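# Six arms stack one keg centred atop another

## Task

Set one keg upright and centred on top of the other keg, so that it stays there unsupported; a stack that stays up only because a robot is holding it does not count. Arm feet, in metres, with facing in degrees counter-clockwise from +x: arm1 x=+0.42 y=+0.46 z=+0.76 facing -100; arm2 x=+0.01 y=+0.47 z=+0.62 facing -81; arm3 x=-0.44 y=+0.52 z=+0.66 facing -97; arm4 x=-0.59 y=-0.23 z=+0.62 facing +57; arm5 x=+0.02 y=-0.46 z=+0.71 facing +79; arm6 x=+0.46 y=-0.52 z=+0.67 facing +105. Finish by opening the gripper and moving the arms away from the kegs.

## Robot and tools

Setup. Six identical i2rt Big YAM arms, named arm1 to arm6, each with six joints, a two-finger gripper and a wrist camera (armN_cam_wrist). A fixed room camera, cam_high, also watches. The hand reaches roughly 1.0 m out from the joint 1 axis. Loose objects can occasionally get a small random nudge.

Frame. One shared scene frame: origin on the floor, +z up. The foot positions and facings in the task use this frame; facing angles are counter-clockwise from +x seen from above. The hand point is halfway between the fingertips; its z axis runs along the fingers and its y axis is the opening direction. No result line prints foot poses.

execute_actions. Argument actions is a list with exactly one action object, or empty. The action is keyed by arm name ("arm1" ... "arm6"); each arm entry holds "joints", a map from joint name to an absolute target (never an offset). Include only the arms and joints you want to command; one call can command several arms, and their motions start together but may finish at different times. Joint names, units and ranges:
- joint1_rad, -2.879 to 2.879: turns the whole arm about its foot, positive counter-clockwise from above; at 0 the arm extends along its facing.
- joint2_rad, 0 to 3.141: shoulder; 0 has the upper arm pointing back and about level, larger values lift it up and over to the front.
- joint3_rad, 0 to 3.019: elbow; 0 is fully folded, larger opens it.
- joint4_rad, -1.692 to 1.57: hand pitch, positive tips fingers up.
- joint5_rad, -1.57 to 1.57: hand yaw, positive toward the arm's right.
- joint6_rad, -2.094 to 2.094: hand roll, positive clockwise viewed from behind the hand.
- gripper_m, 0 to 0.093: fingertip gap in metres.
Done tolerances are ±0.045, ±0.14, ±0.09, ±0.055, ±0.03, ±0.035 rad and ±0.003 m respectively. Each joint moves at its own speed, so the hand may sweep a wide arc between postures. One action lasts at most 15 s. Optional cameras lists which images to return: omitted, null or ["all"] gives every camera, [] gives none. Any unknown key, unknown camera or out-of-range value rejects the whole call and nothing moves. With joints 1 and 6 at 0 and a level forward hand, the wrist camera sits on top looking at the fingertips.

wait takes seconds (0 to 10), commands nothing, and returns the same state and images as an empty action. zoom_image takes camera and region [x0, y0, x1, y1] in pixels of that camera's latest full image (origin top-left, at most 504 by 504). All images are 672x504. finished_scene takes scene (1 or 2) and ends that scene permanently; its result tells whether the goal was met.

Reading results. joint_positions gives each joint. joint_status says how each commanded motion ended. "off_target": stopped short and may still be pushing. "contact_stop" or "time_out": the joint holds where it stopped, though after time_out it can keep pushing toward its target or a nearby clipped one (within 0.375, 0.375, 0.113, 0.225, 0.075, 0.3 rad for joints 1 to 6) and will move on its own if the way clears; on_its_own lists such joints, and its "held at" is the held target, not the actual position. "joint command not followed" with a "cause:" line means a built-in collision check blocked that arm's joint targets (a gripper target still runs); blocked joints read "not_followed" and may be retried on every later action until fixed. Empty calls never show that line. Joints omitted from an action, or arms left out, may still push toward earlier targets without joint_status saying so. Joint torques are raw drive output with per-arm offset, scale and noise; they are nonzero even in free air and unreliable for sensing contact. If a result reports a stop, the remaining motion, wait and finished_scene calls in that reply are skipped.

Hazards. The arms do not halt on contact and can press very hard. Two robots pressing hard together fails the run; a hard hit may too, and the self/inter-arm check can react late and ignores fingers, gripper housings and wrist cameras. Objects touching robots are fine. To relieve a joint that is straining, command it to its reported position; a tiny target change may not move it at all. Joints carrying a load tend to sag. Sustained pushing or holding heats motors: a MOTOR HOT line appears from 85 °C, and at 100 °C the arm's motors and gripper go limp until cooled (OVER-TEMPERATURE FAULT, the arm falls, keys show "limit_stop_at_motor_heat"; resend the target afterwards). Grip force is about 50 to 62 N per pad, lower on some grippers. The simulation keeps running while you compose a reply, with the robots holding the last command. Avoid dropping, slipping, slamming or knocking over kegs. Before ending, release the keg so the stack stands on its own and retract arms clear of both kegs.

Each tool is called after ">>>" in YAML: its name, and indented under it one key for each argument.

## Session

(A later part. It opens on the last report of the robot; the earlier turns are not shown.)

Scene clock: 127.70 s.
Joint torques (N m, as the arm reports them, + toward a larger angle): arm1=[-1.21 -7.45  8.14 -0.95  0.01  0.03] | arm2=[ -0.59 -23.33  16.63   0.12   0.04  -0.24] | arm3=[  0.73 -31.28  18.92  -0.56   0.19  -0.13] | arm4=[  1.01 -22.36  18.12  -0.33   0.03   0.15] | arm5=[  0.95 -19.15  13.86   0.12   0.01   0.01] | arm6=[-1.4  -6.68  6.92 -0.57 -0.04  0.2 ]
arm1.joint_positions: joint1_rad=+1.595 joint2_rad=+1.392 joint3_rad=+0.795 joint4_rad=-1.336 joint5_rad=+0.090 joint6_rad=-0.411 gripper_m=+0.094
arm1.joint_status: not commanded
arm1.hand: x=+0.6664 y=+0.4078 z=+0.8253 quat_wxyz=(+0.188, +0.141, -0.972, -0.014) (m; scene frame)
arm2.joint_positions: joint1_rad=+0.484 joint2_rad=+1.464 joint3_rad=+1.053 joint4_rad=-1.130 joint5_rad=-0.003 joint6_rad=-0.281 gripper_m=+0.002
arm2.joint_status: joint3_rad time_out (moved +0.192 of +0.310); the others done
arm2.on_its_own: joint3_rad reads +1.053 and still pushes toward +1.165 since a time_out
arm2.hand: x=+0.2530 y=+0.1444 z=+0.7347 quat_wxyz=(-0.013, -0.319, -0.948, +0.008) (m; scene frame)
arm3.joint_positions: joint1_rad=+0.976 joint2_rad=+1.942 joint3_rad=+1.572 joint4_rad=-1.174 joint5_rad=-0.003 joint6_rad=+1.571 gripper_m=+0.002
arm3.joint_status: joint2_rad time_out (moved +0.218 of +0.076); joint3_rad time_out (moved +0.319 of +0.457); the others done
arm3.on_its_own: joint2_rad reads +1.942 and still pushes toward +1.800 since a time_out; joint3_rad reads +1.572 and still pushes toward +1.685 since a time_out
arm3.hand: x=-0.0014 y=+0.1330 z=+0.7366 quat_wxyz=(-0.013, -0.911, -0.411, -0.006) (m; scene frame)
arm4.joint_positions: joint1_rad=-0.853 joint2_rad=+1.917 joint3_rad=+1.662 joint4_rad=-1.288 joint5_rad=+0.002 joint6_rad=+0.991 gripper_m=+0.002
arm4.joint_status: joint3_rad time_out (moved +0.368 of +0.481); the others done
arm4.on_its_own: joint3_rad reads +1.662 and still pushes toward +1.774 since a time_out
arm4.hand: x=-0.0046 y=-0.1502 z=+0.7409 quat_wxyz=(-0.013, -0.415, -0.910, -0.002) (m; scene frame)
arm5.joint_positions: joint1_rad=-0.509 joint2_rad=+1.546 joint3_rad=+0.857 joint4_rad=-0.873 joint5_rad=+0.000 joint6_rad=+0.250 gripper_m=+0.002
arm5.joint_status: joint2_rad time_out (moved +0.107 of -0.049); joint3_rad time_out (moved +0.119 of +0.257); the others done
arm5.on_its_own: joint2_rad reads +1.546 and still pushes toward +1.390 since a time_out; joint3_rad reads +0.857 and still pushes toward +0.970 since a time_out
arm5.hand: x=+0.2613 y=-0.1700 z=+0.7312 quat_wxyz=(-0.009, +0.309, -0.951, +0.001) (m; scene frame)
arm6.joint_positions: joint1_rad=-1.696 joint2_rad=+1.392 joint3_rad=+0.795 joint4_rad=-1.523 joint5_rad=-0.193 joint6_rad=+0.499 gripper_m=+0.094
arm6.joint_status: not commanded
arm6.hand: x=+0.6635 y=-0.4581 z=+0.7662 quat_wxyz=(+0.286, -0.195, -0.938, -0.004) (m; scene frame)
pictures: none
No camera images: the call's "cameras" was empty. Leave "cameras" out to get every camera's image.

>>> execute_actions:
  actions:
    - {"arm2":{"joints":{"joint1_rad":0.625,"joint6_rad":-0.14,"joint2_rad":1.58,"joint3_rad":1.355,"joint4_rad":-1.085}},"arm5":{"joints":{"joint1_rad":-0.73,"joint6_rad":0.028,"joint2_rad":1.555,"joint3_rad":1.125,"joint4_rad":-0.81}},"arm3":{"joints":{"joint1_rad":1.052,"joint6_rad":1.648,"joint2_rad":2.07,"joint3_rad":2.085,"joint4_rad":-1.285}},"arm4":{"joints":{"joint1_rad":-0.905,"joint6_rad":0.935,"joint2_rad":2.115,"joint3_rad":2.2,"joint4_rad":-1.41}}}
  cameras: ["arm2_cam_wrist","arm3_cam_wrist","arm4_cam_wrist","arm5_cam_wrist","cam_high"]

Scene clock: 138.97 s.
Joint torques (N m, as the arm reports them, + toward a larger angle): arm1=[-1.19 -7.51  8.14 -0.96  0.01  0.03] | arm2=[  1.53 -30.05  16.2   -0.36  -0.14  -0.09] | arm3=[  1.04 -36.74  19.12  -0.34   0.15   0.  ] | arm4=[  0.92 -26.52  18.25  -0.19   0.46   0.17] | arm5=[  0.76 -23.91  13.45  -0.38  -0.28   0.04] | arm6=[-1.39 -6.67  6.93 -0.57 -0.04  0.2 ]
arm1.joint_positions: joint1_rad=+1.595 joint2_rad=+1.392 joint3_rad=+0.795 joint4_rad=-1.336 joint5_rad=+0.090 joint6_rad=-0.411 gripper_m=+0.094
arm1.joint_status: not commanded
arm1.hand: x=+0.6664 y=+0.4078 z=+0.8253 quat_wxyz=(+0.188, +0.141, -0.972, -0.014) (m; scene frame)
arm2.joint_positions: joint1_rad=+0.626 joint2_rad=+1.718 joint3_rad=+1.240 joint4_rad=-1.060 joint5_rad=+0.002 joint6_rad=-0.146 gripper_m=+0.002
arm2.joint_status: joint3_rad time_out (moved +0.187 of +0.302); the others done
arm2.on_its_own: joint3_rad reads +1.240 and still pushes toward +1.352 since a time_out
arm2.hand: x=+0.3561 y=+0.1207 z=+0.6923 quat_wxyz=(-0.014, -0.316, -0.949, +0.009) (m; scene frame)
arm3.joint_positions: joint1_rad=+1.053 joint2_rad=+2.235 joint3_rad=+1.943 joint4_rad=-1.260 joint5_rad=-0.003 joint6_rad=+1.639 gripper_m=+0.002
arm3.joint_status: joint2_rad time_out (moved +0.292 of +0.128); joint3_rad time_out (moved +0.371 of +0.513); the others done
arm3.on_its_own: joint2_rad reads +2.235 and still pushes toward +2.070 since a time_out; joint3_rad reads +1.943 and still pushes toward +2.055 since a time_out
arm3.hand: x=+0.1021 y=+0.1112 z=+0.6932 quat_wxyz=(-0.009, -0.910, -0.415, -0.005) (m; scene frame)
arm4.joint_positions: joint1_rad=-0.912 joint2_rad=+2.240 joint3_rad=+2.085 joint4_rad=-1.398 joint5_rad=-0.009 joint6_rad=+0.922 gripper_m=+0.002
arm4.joint_status: joint3_rad time_out (moved +0.423 of +0.538); the others done
arm4.on_its_own: joint3_rad reads +2.085 and still pushes toward +2.197 since a time_out
arm4.hand: x=+0.0998 y=-0.1760 z=+0.7004 quat_wxyz=(-0.007, -0.411, -0.912, -0.004) (m; scene frame)
arm5.joint_positions: joint1_rad=-0.727 joint2_rad=+1.752 joint3_rad=+0.988 joint4_rad=-0.790 joint5_rad=+0.006 joint6_rad=+0.025 gripper_m=+0.002
arm5.joint_status: joint2_rad time_out (moved +0.205 of +0.009); joint3_rad time_out (moved +0.130 of +0.268); the others done
arm5.on_its_own: joint2_rad reads +1.752 and still pushes toward +1.555 since a time_out; joint3_rad reads +0.988 and still pushes toward +1.100 since a time_out
arm5.hand: x=+0.3662 y=-0.1938 z=+0.6913 quat_wxyz=(-0.014, +0.312, -0.950, +0.003) (m; scene frame)
arm6.joint_positions: joint1_rad=-1.696 joint2_rad=+1.392 joint3_rad=+0.795 joint4_rad=-1.523 joint5_rad=-0.193 joint6_rad=+0.499 gripper_m=+0.094
arm6.joint_status: not commanded
arm6.hand: x=+0.6635 y=-0.4581 z=+0.7662 quat_wxyz=(+0.286, -0.195, -0.938, -0.004) (m; scene frame)
pictures: arm2_cam_wrist, arm3_cam_wrist, arm4_cam_wrist, arm5_cam_wrist, cam_high
Images, in order (width x height): arm2_cam_wrist 672x504, arm3_cam_wrist 672x504, arm4_cam_wrist 672x504, arm5_cam_wrist 672x504, cam_high 672x504.

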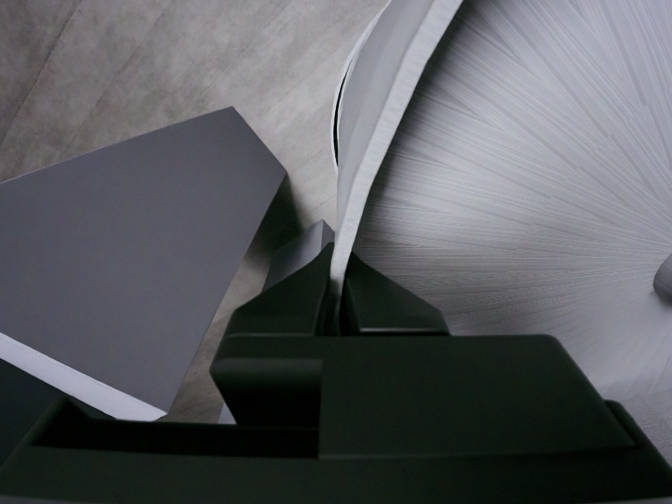

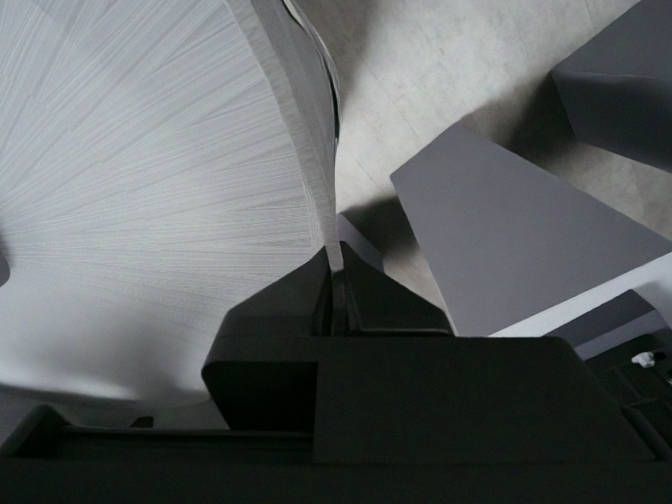

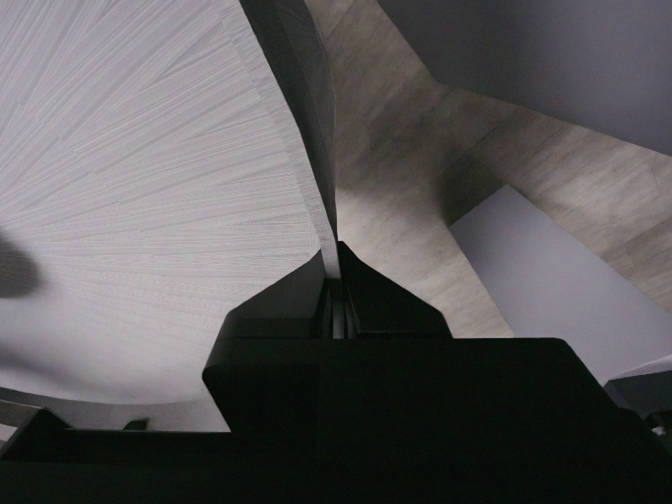

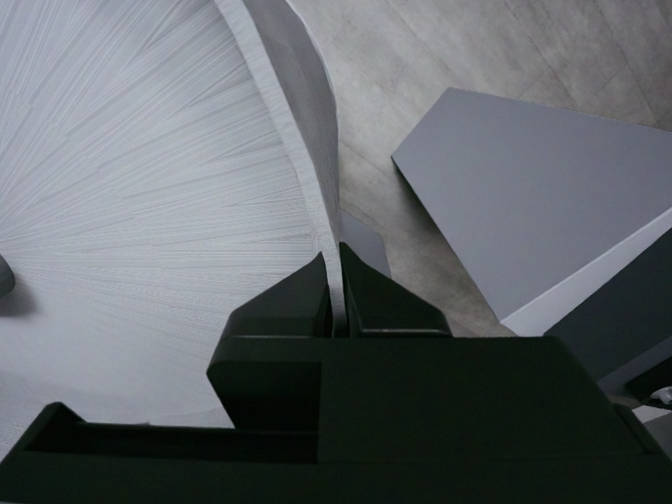

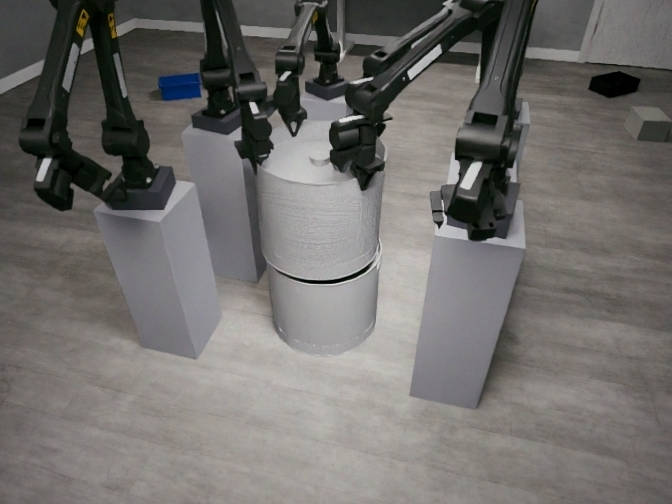

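>>> execute_actions:
  actions:
    - {"arm2":{"joints":{"joint1_rad":0.645,"joint6_rad":-0.13,"joint2_rad":1.61,"joint3_rad":1.285,"joint4_rad":-1.02}},"arm5":{"joints":{"joint1_rad":-0.70,"joint6_rad":0.045,"joint2_rad":1.63,"joint3_rad":1.09,"joint4_rad":-0.755}},"arm3":{"joints":{"joint1_rad":1.075,"joint6_rad":1.65,"joint2_rad":2.09,"joint3_rad":1.98,"joint4_rad":-1.22}},"arm4":{"joints":{"joint1_rad":-0.885,"joint6_rad":0.94,"joint2_rad":2.155,"joint3_rad":2.14,"joint4_rad":-1.36}}}
  cameras: ["arm2_cam_wrist","arm3_cam_wrist","arm4_cam_wrist","arm5_cam_wrist","cam_high"]

>>> zoom_image:
  camera: "cam_high"
  region: [240,200,410,330]

Scene clock: 151.80 s.
Joint torques (N m, as the arm reports them, + toward a larger angle): arm1=[-1.19 -7.44  8.14 -0.96  0.01  0.03] | arm2=[  1.37 -29.03  13.19   0.59  -0.07  -0.02] | arm3=[  2.04 -34.41  15.95  -0.01   0.2   -0.01] | arm4=[  1.81 -25.15  13.58   0.58   0.49   0.23] | arm5=[  2.43 -22.12  12.53  -0.11  -0.5    0.09] | arm6=[-1.42 -6.66  6.92 -0.56 -0.04  0.2 ]
arm1.joint_positions: joint1_rad=+1.595 joint2_rad=+1.392 joint3_rad=+0.795 joint4_rad=-1.336 joint5_rad=+0.090 joint6_rad=-0.411 gripper_m=+0.094
arm1.joint_status: not commanded
arm1.hand: x=+0.6664 y=+0.4078 z=+0.8253 quat_wxyz=(+0.188, +0.141, -0.972, -0.014) (m; scene frame)
arm2.joint_positions: joint1_rad=+0.639 joint2_rad=+1.732 joint3_rad=+1.212 joint4_rad=-1.021 joint5_rad=+0.000 joint6_rad=-0.140 gripper_m=+0.002
arm2.joint_status: all done
arm2.hand: x=+0.3580 y=+0.1275 z=+0.6765 quat_wxyz=(-0.013, -0.313, -0.950, +0.008) (m; scene frame)
arm3.joint_positions: joint1_rad=+1.060 joint2_rad=+2.235 joint3_rad=+1.901 joint4_rad=-1.205 joint5_rad=-0.004 joint6_rad=+1.643 gripper_m=+0.002
arm3.joint_status: joint2_rad time_out (moved +0.000 of -0.145); the others done
arm3.on_its_own: joint2_rad reads +2.235 and still pushes toward +2.090 since a time_out
arm3.hand: x=+0.1041 y=+0.1163 z=+0.6781 quat_wxyz=(-0.015, -0.909, -0.417, -0.008) (m; scene frame)
arm4.joint_positions: joint1_rad=-0.904 joint2_rad=+2.262 joint3_rad=+2.081 joint4_rad=-1.370 joint5_rad=-0.010 joint6_rad=+0.923 gripper_m=+0.002
arm4.joint_status: all done
arm4.hand: x=+0.1035 y=-0.1702 z=+0.6840 quat_wxyz=(-0.007, -0.407, -0.913, -0.005) (m; scene frame)
arm5.joint_positions: joint1_rad=-0.715 joint2_rad=+1.794 joint3_rad=+0.988 joint4_rad=-0.740 joint5_rad=+0.012 joint6_rad=+0.035 gripper_m=+0.001
arm5.joint_status: joint2_rad time_out (moved +0.043 of -0.122); joint3_rad time_out (moved +0.000 of +0.102); the others done
arm5.on_its_own: joint2_rad reads +1.794 and still pushes toward +1.630 since a time_out; joint3_rad reads +0.988 and still pushes toward +1.090 since a time_out
arm5.hand: x=+0.3684 y=-0.1870 z=+0.6739 quat_wxyz=(-0.019, +0.313, -0.950, +0.004) (m; scene frame)
arm6.joint_positions: joint1_rad=-1.696 joint2_rad=+1.392 joint3_rad=+0.795 joint4_rad=-1.523 joint5_rad=-0.193 joint6_rad=+0.499 gripper_m=+0.094
arm6.joint_status: not commanded
arm6.hand: x=+0.6635 y=-0.4581 z=+0.7662 quat_wxyz=(+0.286, -0.195, -0.938, -0.004) (m; scene frame)
pictures: arm2_cam_wrist, arm3_cam_wrist, arm4_cam_wrist, arm5_cam_wrist, cam_high
Images, in order (width x height): arm2_cam_wrist 672x504, arm3_cam_wrist 672x504, arm4_cam_wrist 672x504, arm5_cam_wrist 672x504, cam_high 672x504.

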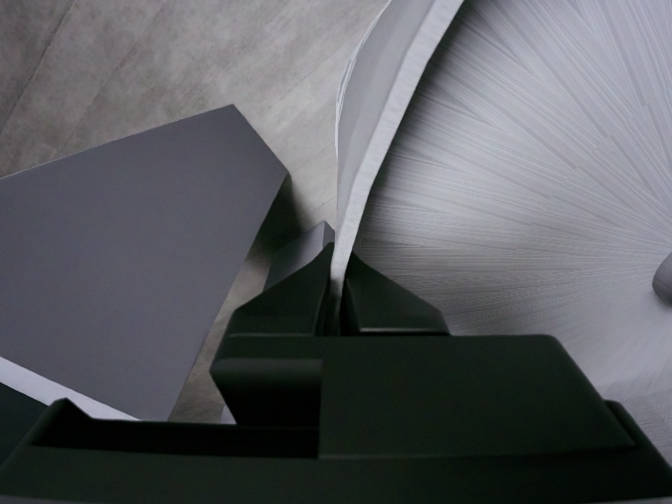

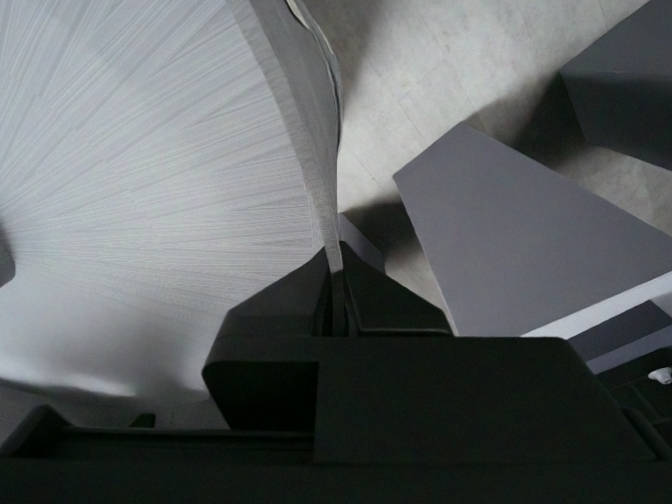

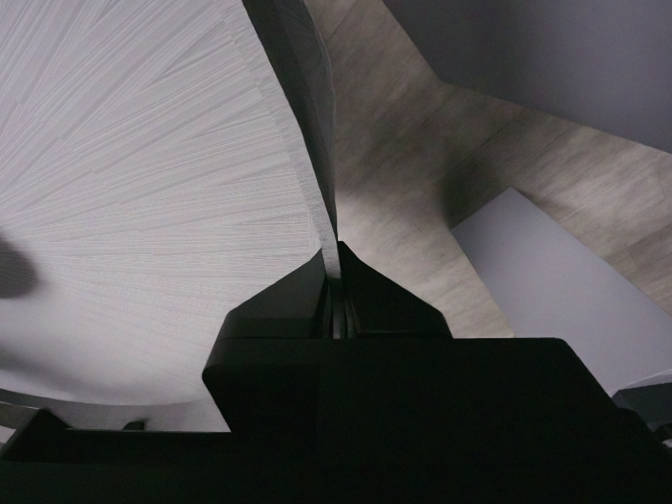

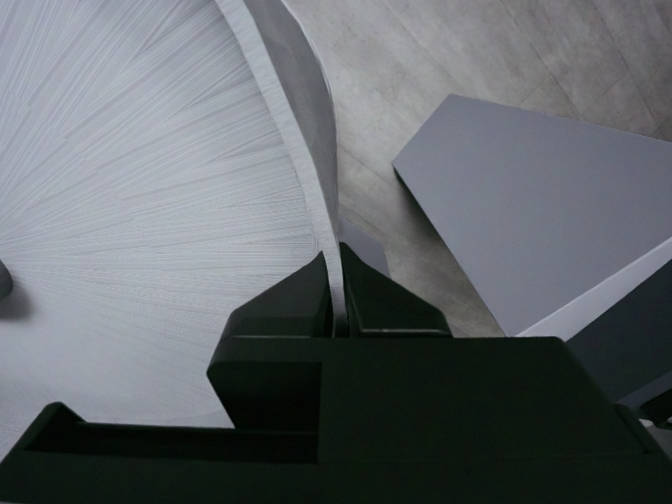

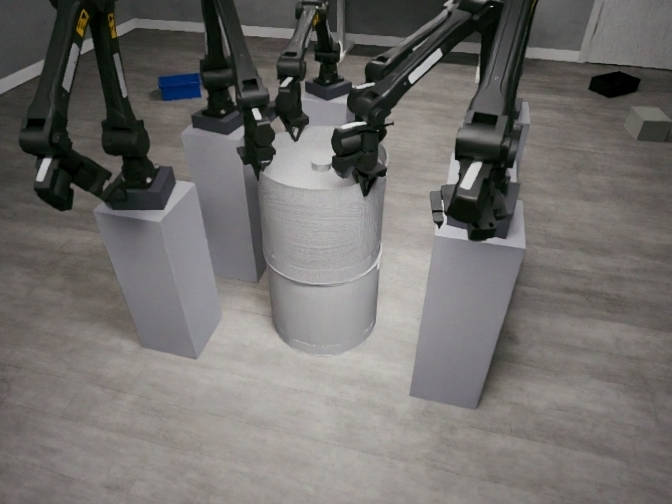

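Region (240, 200, 410, 330) of cam_high's 672x504 image, scaled by 2.965, with more detail than that image has; it fills the top 385 rows of this view, and the rest is white.

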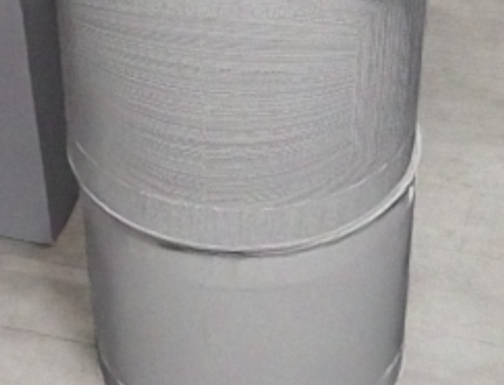

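Nudge ~(-.004,+.006).

>>> execute_actions:
  actions:
    - {"arm2":{"joints":{"joint1_rad":0.65,"joint4_rad":-1.06}},"arm5":{"joints":{"joint1_rad":-0.675,"joint4_rad":-0.77}},"arm3":{"joints":{"joint1_rad":1.085,"joint4_rad":-1.25}},"arm4":{"joints":{"joint1_rad":-0.87,"joint4_rad":-1.395}}}
  cameras: ["arm2_cam_wrist","arm3_cam_wrist","arm4_cam_wrist","arm5_cam_wrist"]

>>> execute_actions:
  actions:
    - {"arm2":{"joints":{"joint2_rad":1.725,"joint3_rad":1.225,"joint4_rad":-1.04}},"arm5":{"joints":{"joint1_rad":-0.7,"joint2_rad":1.785,"joint3_rad":1.01}},"arm3":{"joints":{"joint1_rad":1.07,"joint2_rad":2.225,"joint3_rad":1.915,"joint4_rad":-1.23}},"arm4":{"joints":{"joint1_rad":-0.89,"joint2_rad":2.265,"joint3_rad":2.09}}}
  cameras: ["arm2_cam_wrist","arm3_cam_wrist","arm4_cam_wrist","arm5_cam_wrist","cam_high"]

>>> zoom_image:
  camera: "cam_high"
  region: [240,200,410,330]

Scene clock: 163.63 s.
Joint torques (N m, as the arm reports them, + toward a larger angle): arm1=[-1.18 -7.45  8.14 -0.96  0.02  0.03] | arm2=[  2.04 -29.3   12.98  -0.73  -0.06  -0.04] | arm3=[  3.21 -34.41  15.86  -0.98   0.21   0.04] | arm4=[  2.69 -25.31  13.55  -0.5    0.45   0.22] | arm5=[  4.16 -21.95  12.51  -0.7   -0.63   0.09] | arm6=[-1.42 -6.65  6.92 -0.58 -0.04  0.2 ]
arm1.joint_positions: joint1_rad=+1.595 joint2_rad=+1.392 joint3_rad=+0.795 joint4_rad=-1.336 joint5_rad=+0.090 joint6_rad=-0.411 gripper_m=+0.094
arm1.joint_status: not commanded
arm1.hand: x=+0.6664 y=+0.4078 z=+0.8253 quat_wxyz=(+0.188, +0.141, -0.972, -0.014) (m; scene frame)
arm2.joint_positions: joint1_rad=+0.639 joint2_rad=+1.732 joint3_rad=+1.212 joint4_rad=-1.025 joint5_rad=+0.001 joint6_rad=-0.139 gripper_m=+0.002
arm2.joint_status: all done
arm2.hand: x=+0.3574 y=+0.1283 z=+0.6764 quat_wxyz=(-0.011, -0.313, -0.950, +0.007) (m; scene frame)
arm3.joint_positions: joint1_rad=+1.061 joint2_rad=+2.235 joint3_rad=+1.901 joint4_rad=-1.209 joint5_rad=-0.003 joint6_rad=+1.643 gripper_m=+0.002
arm3.joint_status: all done
arm3.on_its_own: joint2_rad reads +2.235 and still pushes toward +2.090 since a time_out
arm3.hand: x=+0.1035 y=+0.1172 z=+0.6781 quat_wxyz=(-0.013, -0.909, -0.417, -0.007) (m; scene frame)
arm4.joint_positions: joint1_rad=-0.903 joint2_rad=+2.262 joint3_rad=+2.081 joint4_rad=-1.374 joint5_rad=-0.009 joint6_rad=+0.924 gripper_m=+0.002
arm4.joint_status: all done
arm4.hand: x=+0.1024 y=-0.1693 z=+0.6839 quat_wxyz=(-0.005, -0.407, -0.913, -0.003) (m; scene frame)
arm5.joint_positions: joint1_rad=-0.712 joint2_rad=+1.794 joint3_rad=+0.988 joint4_rad=-0.743 joint5_rad=+0.015 joint6_rad=+0.038 gripper_m=+0.001
arm5.joint_status: all done
arm5.on_its_own: joint2_rad reads +1.794 and still pushes toward +1.630 since a time_out; joint3_rad reads +0.988 and still pushes toward +1.090 since a time_out
arm5.hand: x=+0.3672 y=-0.1868 z=+0.6739 quat_wxyz=(-0.018, +0.313, -0.950, +0.006) (m; scene frame)
arm6.joint_positions: joint1_rad=-1.696 joint2_rad=+1.392 joint3_rad=+0.795 joint4_rad=-1.523 joint5_rad=-0.193 joint6_rad=+0.499 gripper_m=+0.094
arm6.joint_status: not commanded
arm6.hand: x=+0.6635 y=-0.4581 z=+0.7662 quat_wxyz=(+0.286, -0.195, -0.938, -0.004) (m; scene frame)
pictures: arm2_cam_wrist, arm3_cam_wrist, arm4_cam_wrist, arm5_cam_wrist
Images, in order (width x height): arm2_cam_wrist 672x504, arm3_cam_wrist 672x504, arm4_cam_wrist 672x504, arm5_cam_wrist 672x504.

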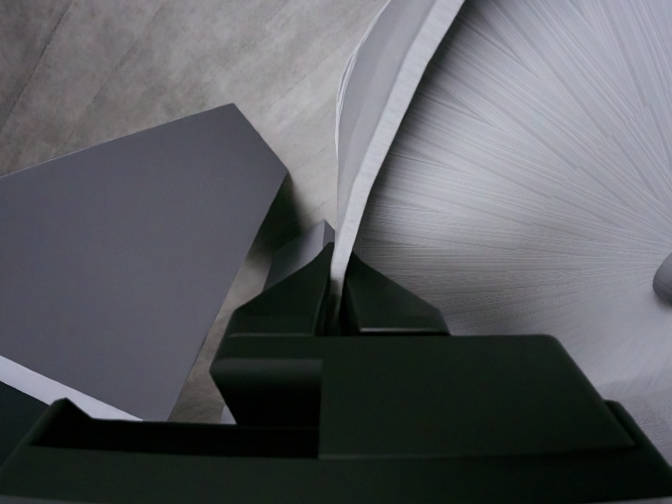

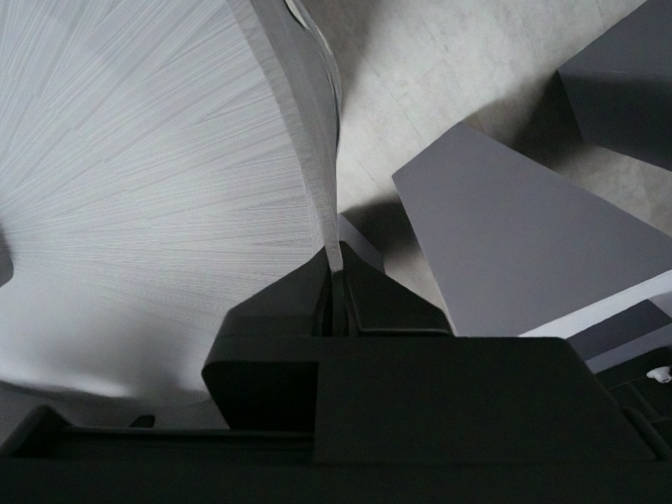

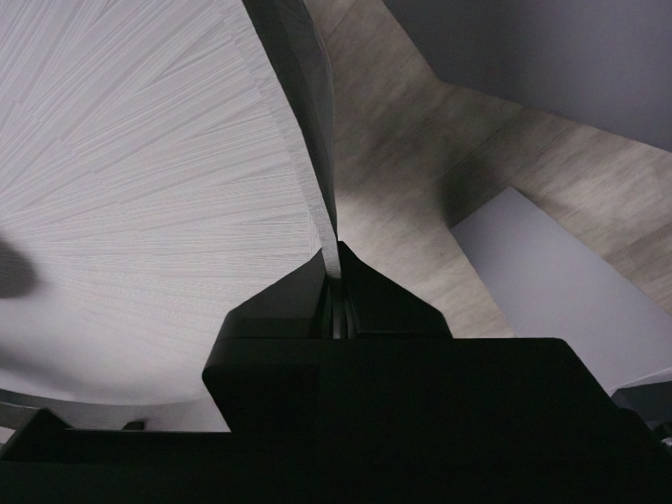

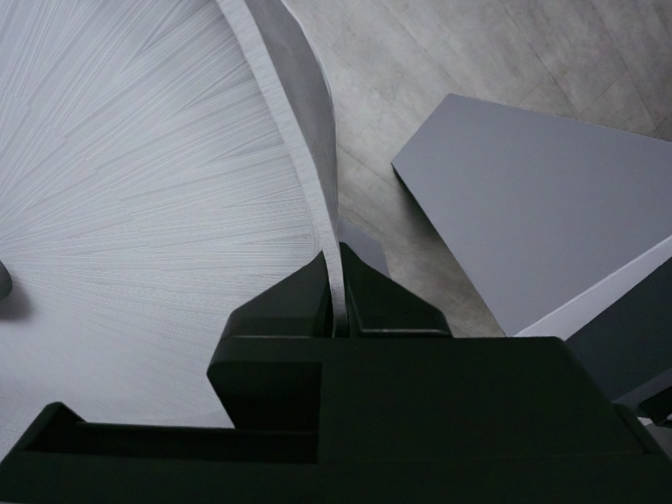

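Scene clock: 164.37 s.
Joint torques (N m, as the arm reports them, + toward a larger angle): arm1=[-1.21 -7.44  8.15 -0.96  0.01  0.03] | arm2=[  2.06 -18.25   8.66  -0.14  -0.09  -0.05] | arm3=[  1.67 -23.26  11.09  -0.6    0.2   -0.06] | arm4=[  1.51 -18.23   9.64  -0.58   0.45   0.21] | arm5=[  2.3  -12.99   7.19  -0.67  -0.58   0.09] | arm6=[-1.43 -6.65  6.92 -0.57 -0.04  0.2 ]
arm1.joint_positions: joint1_rad=+1.595 joint2_rad=+1.392 joint3_rad=+0.795 joint4_rad=-1.336 joint5_rad=+0.090 joint6_rad=-0.411 gripper_m=+0.094
arm1.joint_status: not commanded
arm1.hand: x=+0.6664 y=+0.4078 z=+0.8253 quat_wxyz=(+0.188, +0.141, -0.972, -0.014) (m; scene frame)
arm2.joint_positions: joint1_rad=+0.639 joint2_rad=+1.738 joint3_rad=+1.207 joint4_rad=-1.022 joint5_rad=+0.002 joint6_rad=-0.139 gripper_m=+0.002
arm2.joint_status: all done
arm2.hand: x=+0.3562 y=+0.1293 z=+0.6720 quat_wxyz=(-0.008, -0.313, -0.950, +0.006) (m; scene frame)
arm3.joint_positions: joint1_rad=+1.061 joint2_rad=+2.237 joint3_rad=+1.891 joint4_rad=-1.196 joint5_rad=-0.003 joint6_rad=+1.644 gripper_m=+0.002
arm3.joint_status: all done
arm3.hand: x=+0.1027 y=+0.1177 z=+0.6731 quat_wxyz=(-0.014, -0.909, -0.417, -0.007) (m; scene frame)
arm4.joint_positions: joint1_rad=-0.904 joint2_rad=+2.265 joint3_rad=+2.076 joint4_rad=-1.370 joint5_rad=-0.009 joint6_rad=+0.924 gripper_m=+0.002
arm4.joint_status: all done
arm4.hand: x=+0.1018 y=-0.1708 z=+0.6798 quat_wxyz=(-0.004, -0.408, -0.913, -0.002) (m; scene frame)
arm5.joint_positions: joint1_rad=-0.715 joint2_rad=+1.803 joint3_rad=+0.986 joint4_rad=-0.744 joint5_rad=+0.014 joint6_rad=+0.037 gripper_m=+0.001
arm5.joint_status: all done
arm5.hand: x=+0.3663 y=-0.1895 z=+0.6698 quat_wxyz=(-0.013, +0.311, -0.950, +0.008) (m; scene frame)
arm6.joint_positions: joint1_rad=-1.696 joint2_rad=+1.392 joint3_rad=+0.795 joint4_rad=-1.523 joint5_rad=-0.193 joint6_rad=+0.499 gripper_m=+0.094
arm6.joint_status: not commanded
arm6.hand: x=+0.6635 y=-0.4581 z=+0.7662 quat_wxyz=(+0.286, -0.195, -0.938, -0.004) (m; scene frame)
pictures: arm2_cam_wrist, arm3_cam_wrist, arm4_cam_wrist, arm5_cam_wrist, cam_high
Images, in order (width x height): arm2_cam_wrist 672x504, arm3_cam_wrist 672x504, arm4_cam_wrist 672x504, arm5_cam_wrist 672x504, cam_high 672x504.

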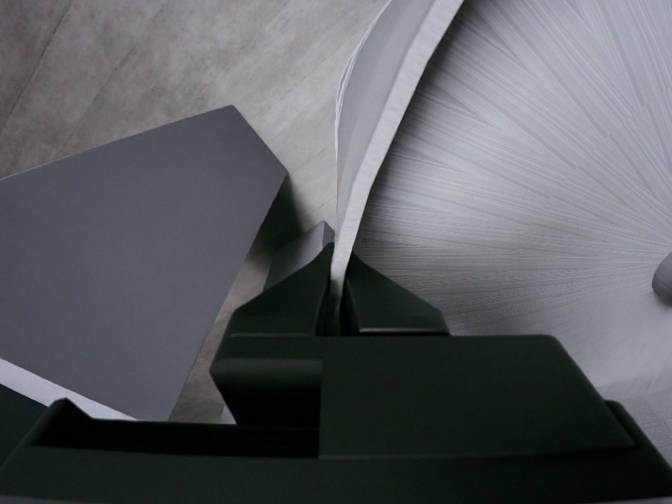

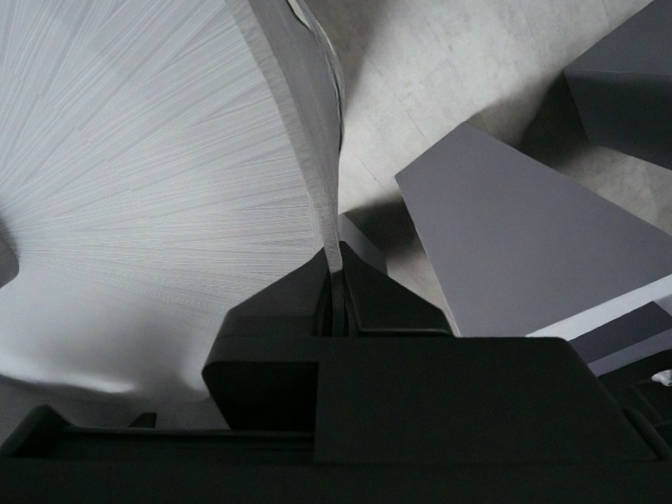

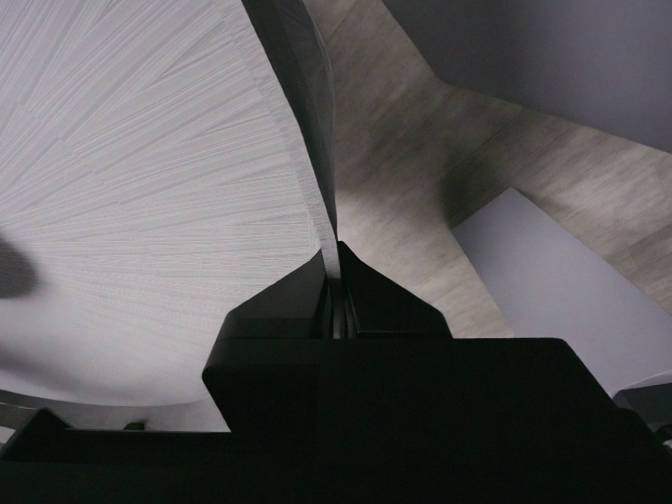

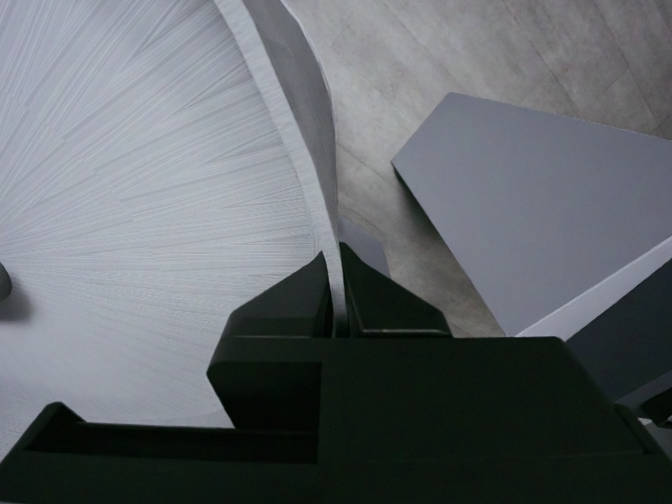

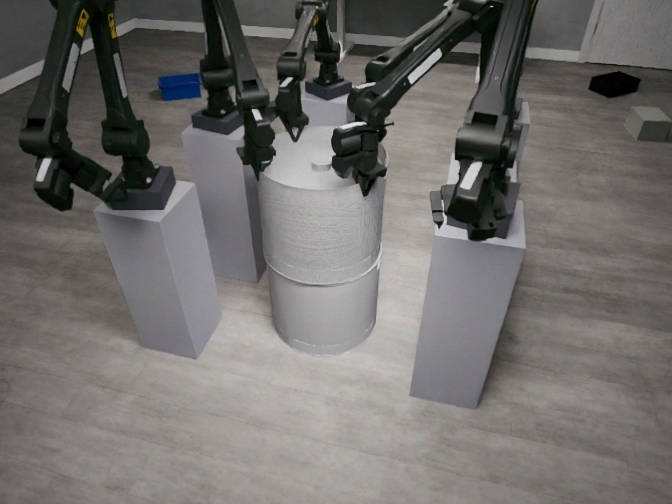

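Region (240, 200, 410, 330) of cam_high's 672x504 image, scaled by 2.965, with more detail than that image has; it fills the top 385 rows of this view, and the rest is white.

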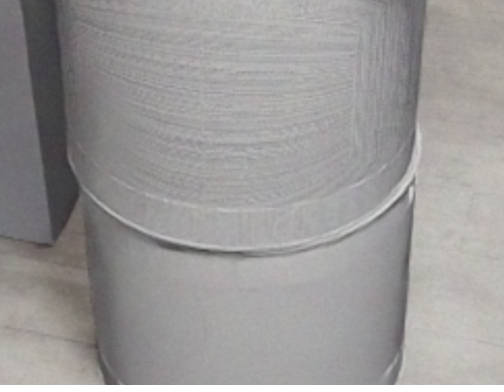

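>>> execute_actions:
  actions:
    - {"arm2":{"joints":{"joint1_rad":0.648,"joint2_rad":1.555,"joint3_rad":1.31,"joint4_rad":-1.06}},"arm5":{"joints":{"joint1_rad":-0.685,"joint6_rad":0.055,"joint2_rad":1.575,"joint3_rad":1.11,"joint4_rad":-0.775}},"arm3":{"joints":{"joint1_rad":1.078,"joint2_rad":2.03,"joint3_rad":2.0,"joint4_rad":-1.23}},"arm4":{"joints":{"joint1_rad":-0.88,"joint2_rad":2.1,"joint3_rad":2.16,"joint4_rad":-1.395}}}
  cameras: ["arm2_cam_wrist","arm3_cam_wrist","arm4_cam_wrist","arm5_cam_wrist","cam_high"]

Scene clock: 175.93 s.
Joint torques (N m, as the arm reports them, + toward a larger angle): arm1=[-1.2  -7.44  8.14 -0.95  0.01  0.03] | arm2=[  1.78 -34.39  14.91  -0.58  -0.12  -0.02] | arm3=[  1.88 -39.03  18.17  -0.26   0.17   0.  ] | arm4=[  1.94 -28.66  15.55  -0.56   0.49   0.21] | arm5=[  3.35 -25.62  13.22  -0.65  -0.55   0.16] | arm6=[-1.4  -6.67  6.92 -0.57 -0.04  0.2 ]
arm1.joint_positions: joint1_rad=+1.595 joint2_rad=+1.392 joint3_rad=+0.795 joint4_rad=-1.336 joint5_rad=+0.090 joint6_rad=-0.411 gripper_m=+0.094
arm1.joint_status: not commanded
arm1.hand: x=+0.6664 y=+0.4078 z=+0.8253 quat_wxyz=(+0.188, +0.141, -0.972, -0.014) (m; scene frame)
arm2.joint_positions: joint1_rad=+0.639 joint2_rad=+1.731 joint3_rad=+1.213 joint4_rad=-1.027 joint5_rad=+0.002 joint6_rad=-0.139 gripper_m=+0.002
arm2.joint_status: joint2_rad time_out (moved -0.007 of -0.183); joint3_rad time_out (moved +0.005 of +0.103); the others done
arm2.on_its_own: joint2_rad reads +1.731 and still pushes toward +1.555 since a time_out; joint3_rad reads +1.213 and still pushes toward +1.310 since a time_out
arm2.hand: x=+0.3573 y=+0.1282 z=+0.6772 quat_wxyz=(-0.011, -0.313, -0.950, +0.007) (m; scene frame)
arm3.joint_positions: joint1_rad=+1.061 joint2_rad=+2.233 joint3_rad=+1.897 joint4_rad=-1.205 joint5_rad=-0.002 joint6_rad=+1.644 gripper_m=+0.002
arm3.joint_status: joint2_rad time_out (moved -0.003 of -0.207); joint3_rad time_out (moved +0.006 of +0.109); the others done
arm3.on_its_own: joint2_rad reads +2.233 and still pushes toward +2.030 since a time_out; joint3_rad reads +1.897 and still pushes toward +2.000 since a time_out
arm3.hand: x=+0.1031 y=+0.1173 z=+0.6776 quat_wxyz=(-0.014, -0.909, -0.417, -0.007) (m; scene frame)
arm4.joint_positions: joint1_rad=-0.903 joint2_rad=+2.259 joint3_rad=+2.078 joint4_rad=-1.372 joint5_rad=-0.009 joint6_rad=+0.925 gripper_m=+0.002
arm4.joint_status: joint2_rad time_out (moved -0.006 of -0.165); the others done
arm4.on_its_own: joint2_rad reads +2.259 and still pushes toward +2.100 since a time_out
arm4.hand: x=+0.1022 y=-0.1693 z=+0.6845 quat_wxyz=(-0.006, -0.408, -0.913, -0.004) (m; scene frame)
arm5.joint_positions: joint1_rad=-0.712 joint2_rad=+1.793 joint3_rad=+0.992 joint4_rad=-0.749 joint5_rad=+0.013 joint6_rad=+0.040 gripper_m=+0.001
arm5.joint_status: joint2_rad time_out (moved -0.010 of -0.228); joint3_rad time_out (moved +0.005 of +0.124); the others done
arm5.on_its_own: joint2_rad reads +1.793 and still pushes toward +1.575 since a time_out; joint3_rad reads +0.992 and still pushes toward +1.104 since a time_out
arm5.hand: x=+0.3677 y=-0.1859 z=+0.6755 quat_wxyz=(-0.018, +0.312, -0.950, +0.006) (m; scene frame)
arm6.joint_positions: joint1_rad=-1.696 joint2_rad=+1.392 joint3_rad=+0.795 joint4_rad=-1.523 joint5_rad=-0.193 joint6_rad=+0.499 gripper_m=+0.094
arm6.joint_status: not commanded
arm6.hand: x=+0.6635 y=-0.4581 z=+0.7662 quat_wxyz=(+0.286, -0.195, -0.938, -0.004) (m; scene frame)
pictures: arm2_cam_wrist, arm3_cam_wrist, arm4_cam_wrist, arm5_cam_wrist, cam_high
Images, in order (width x height): arm2_cam_wrist 672x504, arm3_cam_wrist 672x504, arm4_cam_wrist 672x504, arm5_cam_wrist 672x504, cam_high 672x504.

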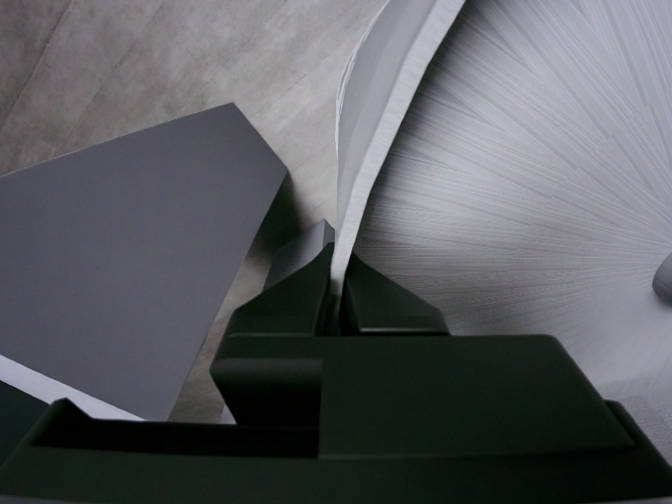

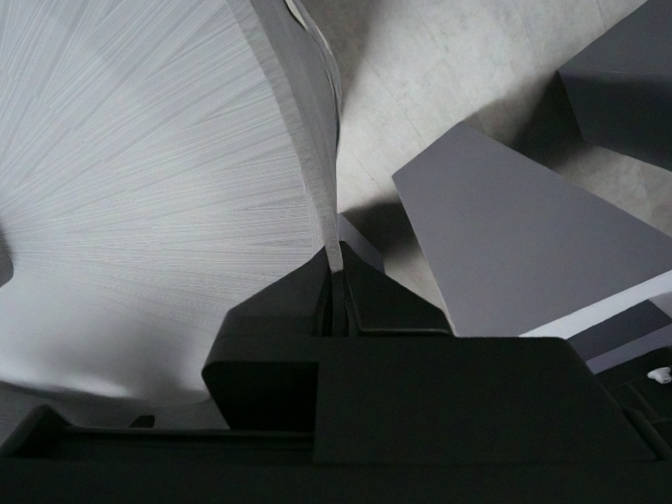

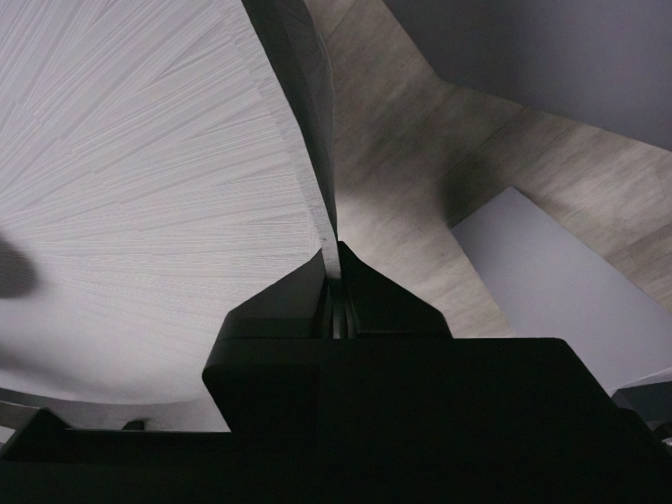

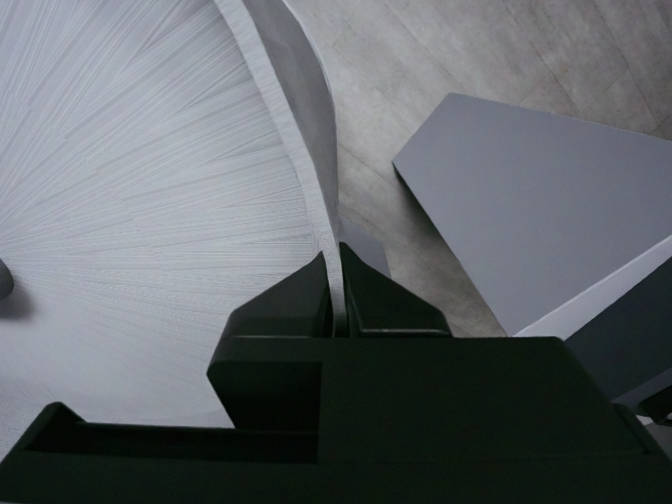

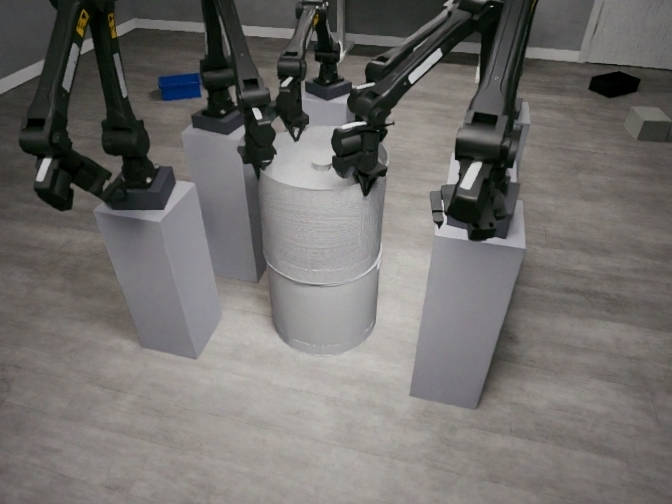

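Friction; lift more on the north side.

>>> execute_actions:
  actions:
    - {"arm2":{"joints":{"joint2_rad":1.49,"joint3_rad":1.325}},"arm5":{"joints":{"joint2_rad":1.54,"joint3_rad":1.13}},"arm3":{"joints":{"joint2_rad":1.96,"joint3_rad":2.01}},"arm4":{"joints":{"joint2_rad":2.06,"joint3_rad":2.17}}}
  cameras: ["arm2_cam_wrist","arm3_cam_wrist","arm4_cam_wrist","arm5_cam_wrist","cam_high"]

Scene clock: 184.77 s.
Joint torques (N m, as the arm reports them, + toward a larger angle): arm1=[-1.19 -7.5   8.13 -0.96  0.01  0.03] | arm2=[  1.48 -33.    16.59   0.66   0.38  -0.15] | arm3=[  1.85 -41.23  19.35   0.78   0.47  -0.11] | arm4=[  1.8  -28.54  16.54  -0.08   0.71   0.12] | arm5=[  2.51 -22.91  13.62   0.77  -0.47   0.07] | arm6=[-1.4  -6.66  6.93 -0.57 -0.04  0.2 ]
arm1.joint_positions: joint1_rad=+1.595 joint2_rad=+1.392 joint3_rad=+0.795 joint4_rad=-1.336 joint5_rad=+0.090 joint6_rad=-0.411 gripper_m=+0.094
arm1.joint_status: not commanded
arm1.hand: x=+0.6664 y=+0.4078 z=+0.8253 quat_wxyz=(+0.188, +0.141, -0.972, -0.014) (m; scene frame)
arm2.joint_positions: joint1_rad=+0.640 joint2_rad=+1.655 joint3_rad=+1.213 joint4_rad=-1.058 joint5_rad=-0.010 joint6_rad=-0.135 gripper_m=+0.002
arm2.joint_status: joint2_rad time_out (moved -0.076 of -0.241); joint3_rad time_out (moved +0.000 of +0.112)
arm2.on_its_own: joint2_rad reads +1.655 and still pushes toward +1.490 since a time_out; joint3_rad reads +1.213 and still pushes toward +1.325 since a time_out
arm2.hand: x=+0.3568 y=+0.1327 z=+0.7122 quat_wxyz=(-0.034, -0.314, -0.949, +0.012) (m; scene frame)
arm3.joint_positions: joint1_rad=+1.064 joint2_rad=+2.184 joint3_rad=+1.897 joint4_rad=-1.237 joint5_rad=-0.011 joint6_rad=+1.650 gripper_m=+0.002
arm3.joint_status: joint2_rad time_out (moved -0.049 of -0.273); joint3_rad time_out (moved +0.000 of +0.113)
arm3.on_its_own: joint2_rad reads +2.184 and still pushes toward +1.960 since a time_out; joint3_rad reads +1.897 and still pushes toward +2.010 since a time_out
arm3.hand: x=+0.1028 y=+0.1220 z=+0.7091 quat_wxyz=(-0.020, -0.909, -0.416, -0.015) (m; scene frame)
arm4.joint_positions: joint1_rad=-0.897 joint2_rad=+2.219 joint3_rad=+2.078 joint4_rad=-1.385 joint5_rad=-0.015 joint6_rad=+0.933 gripper_m=+0.002
arm4.joint_status: joint2_rad time_out (moved -0.040 of -0.199); joint3_rad time_out (moved +0.000 of +0.092)
arm4.on_its_own: joint2_rad reads +2.219 and still pushes toward +2.060 since a time_out; joint3_rad reads +2.078 and still pushes toward +2.170 since a time_out
arm4.hand: x=+0.1008 y=-0.1644 z=+0.7115 quat_wxyz=(-0.016, -0.409, -0.912, -0.013) (m; scene frame)
arm5.joint_positions: joint1_rad=-0.703 joint2_rad=+1.721 joint3_rad=+0.992 joint4_rad=-0.781 joint5_rad=+0.011 joint6_rad=+0.049 gripper_m=+0.001
arm5.joint_status: joint2_rad time_out (moved -0.072 of -0.253); joint3_rad time_out (moved +0.000 of +0.138)
arm5.on_its_own: joint2_rad reads +1.721 and still pushes toward +1.540 since a time_out; joint3_rad reads +0.992 and still pushes toward +1.104 since a time_out
arm5.hand: x=+0.3672 y=-0.1808 z=+0.7054 quat_wxyz=(-0.036, +0.311, -0.950, -0.003) (m; scene frame)
arm6.joint_positions: joint1_rad=-1.696 joint2_rad=+1.392 joint3_rad=+0.795 joint4_rad=-1.523 joint5_rad=-0.193 joint6_rad=+0.499 gripper_m=+0.094
arm6.joint_status: not commanded
arm6.hand: x=+0.6635 y=-0.4581 z=+0.7662 quat_wxyz=(+0.286, -0.195, -0.938, -0.004) (m; scene frame)
pictures: arm2_cam_wrist, arm3_cam_wrist, arm4_cam_wrist, arm5_cam_wrist, cam_high
Images, in order (width x height): arm2_cam_wrist 672x504, arm3_cam_wrist 672x504, arm4_cam_wrist 672x504, arm5_cam_wrist 672x504, cam_high 672x504.

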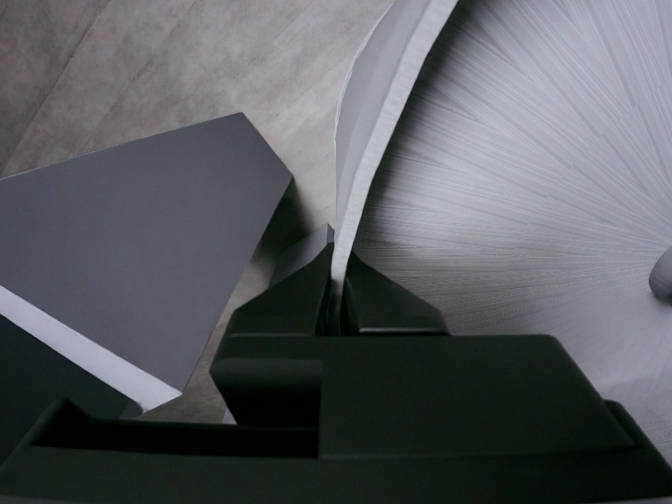

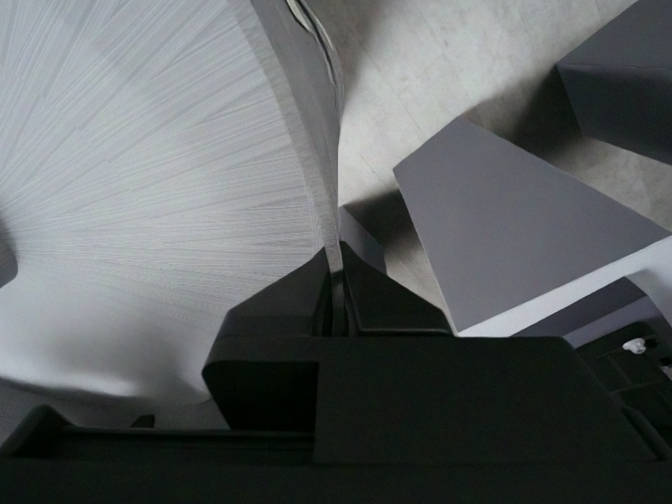

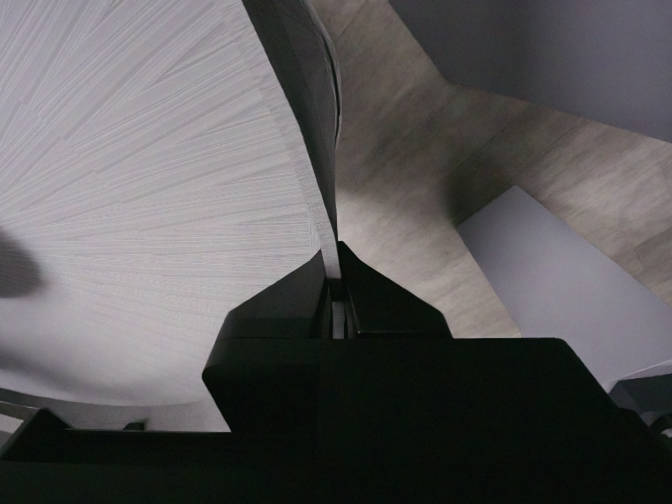

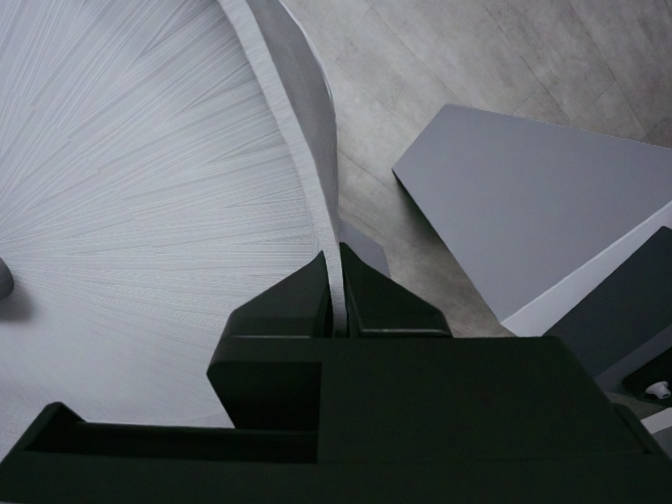

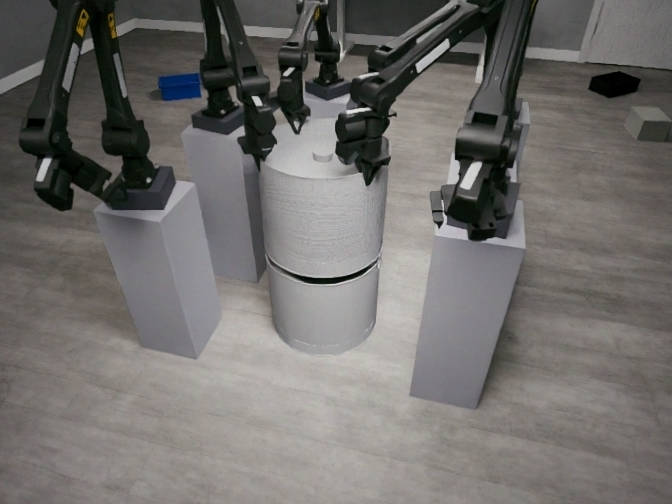

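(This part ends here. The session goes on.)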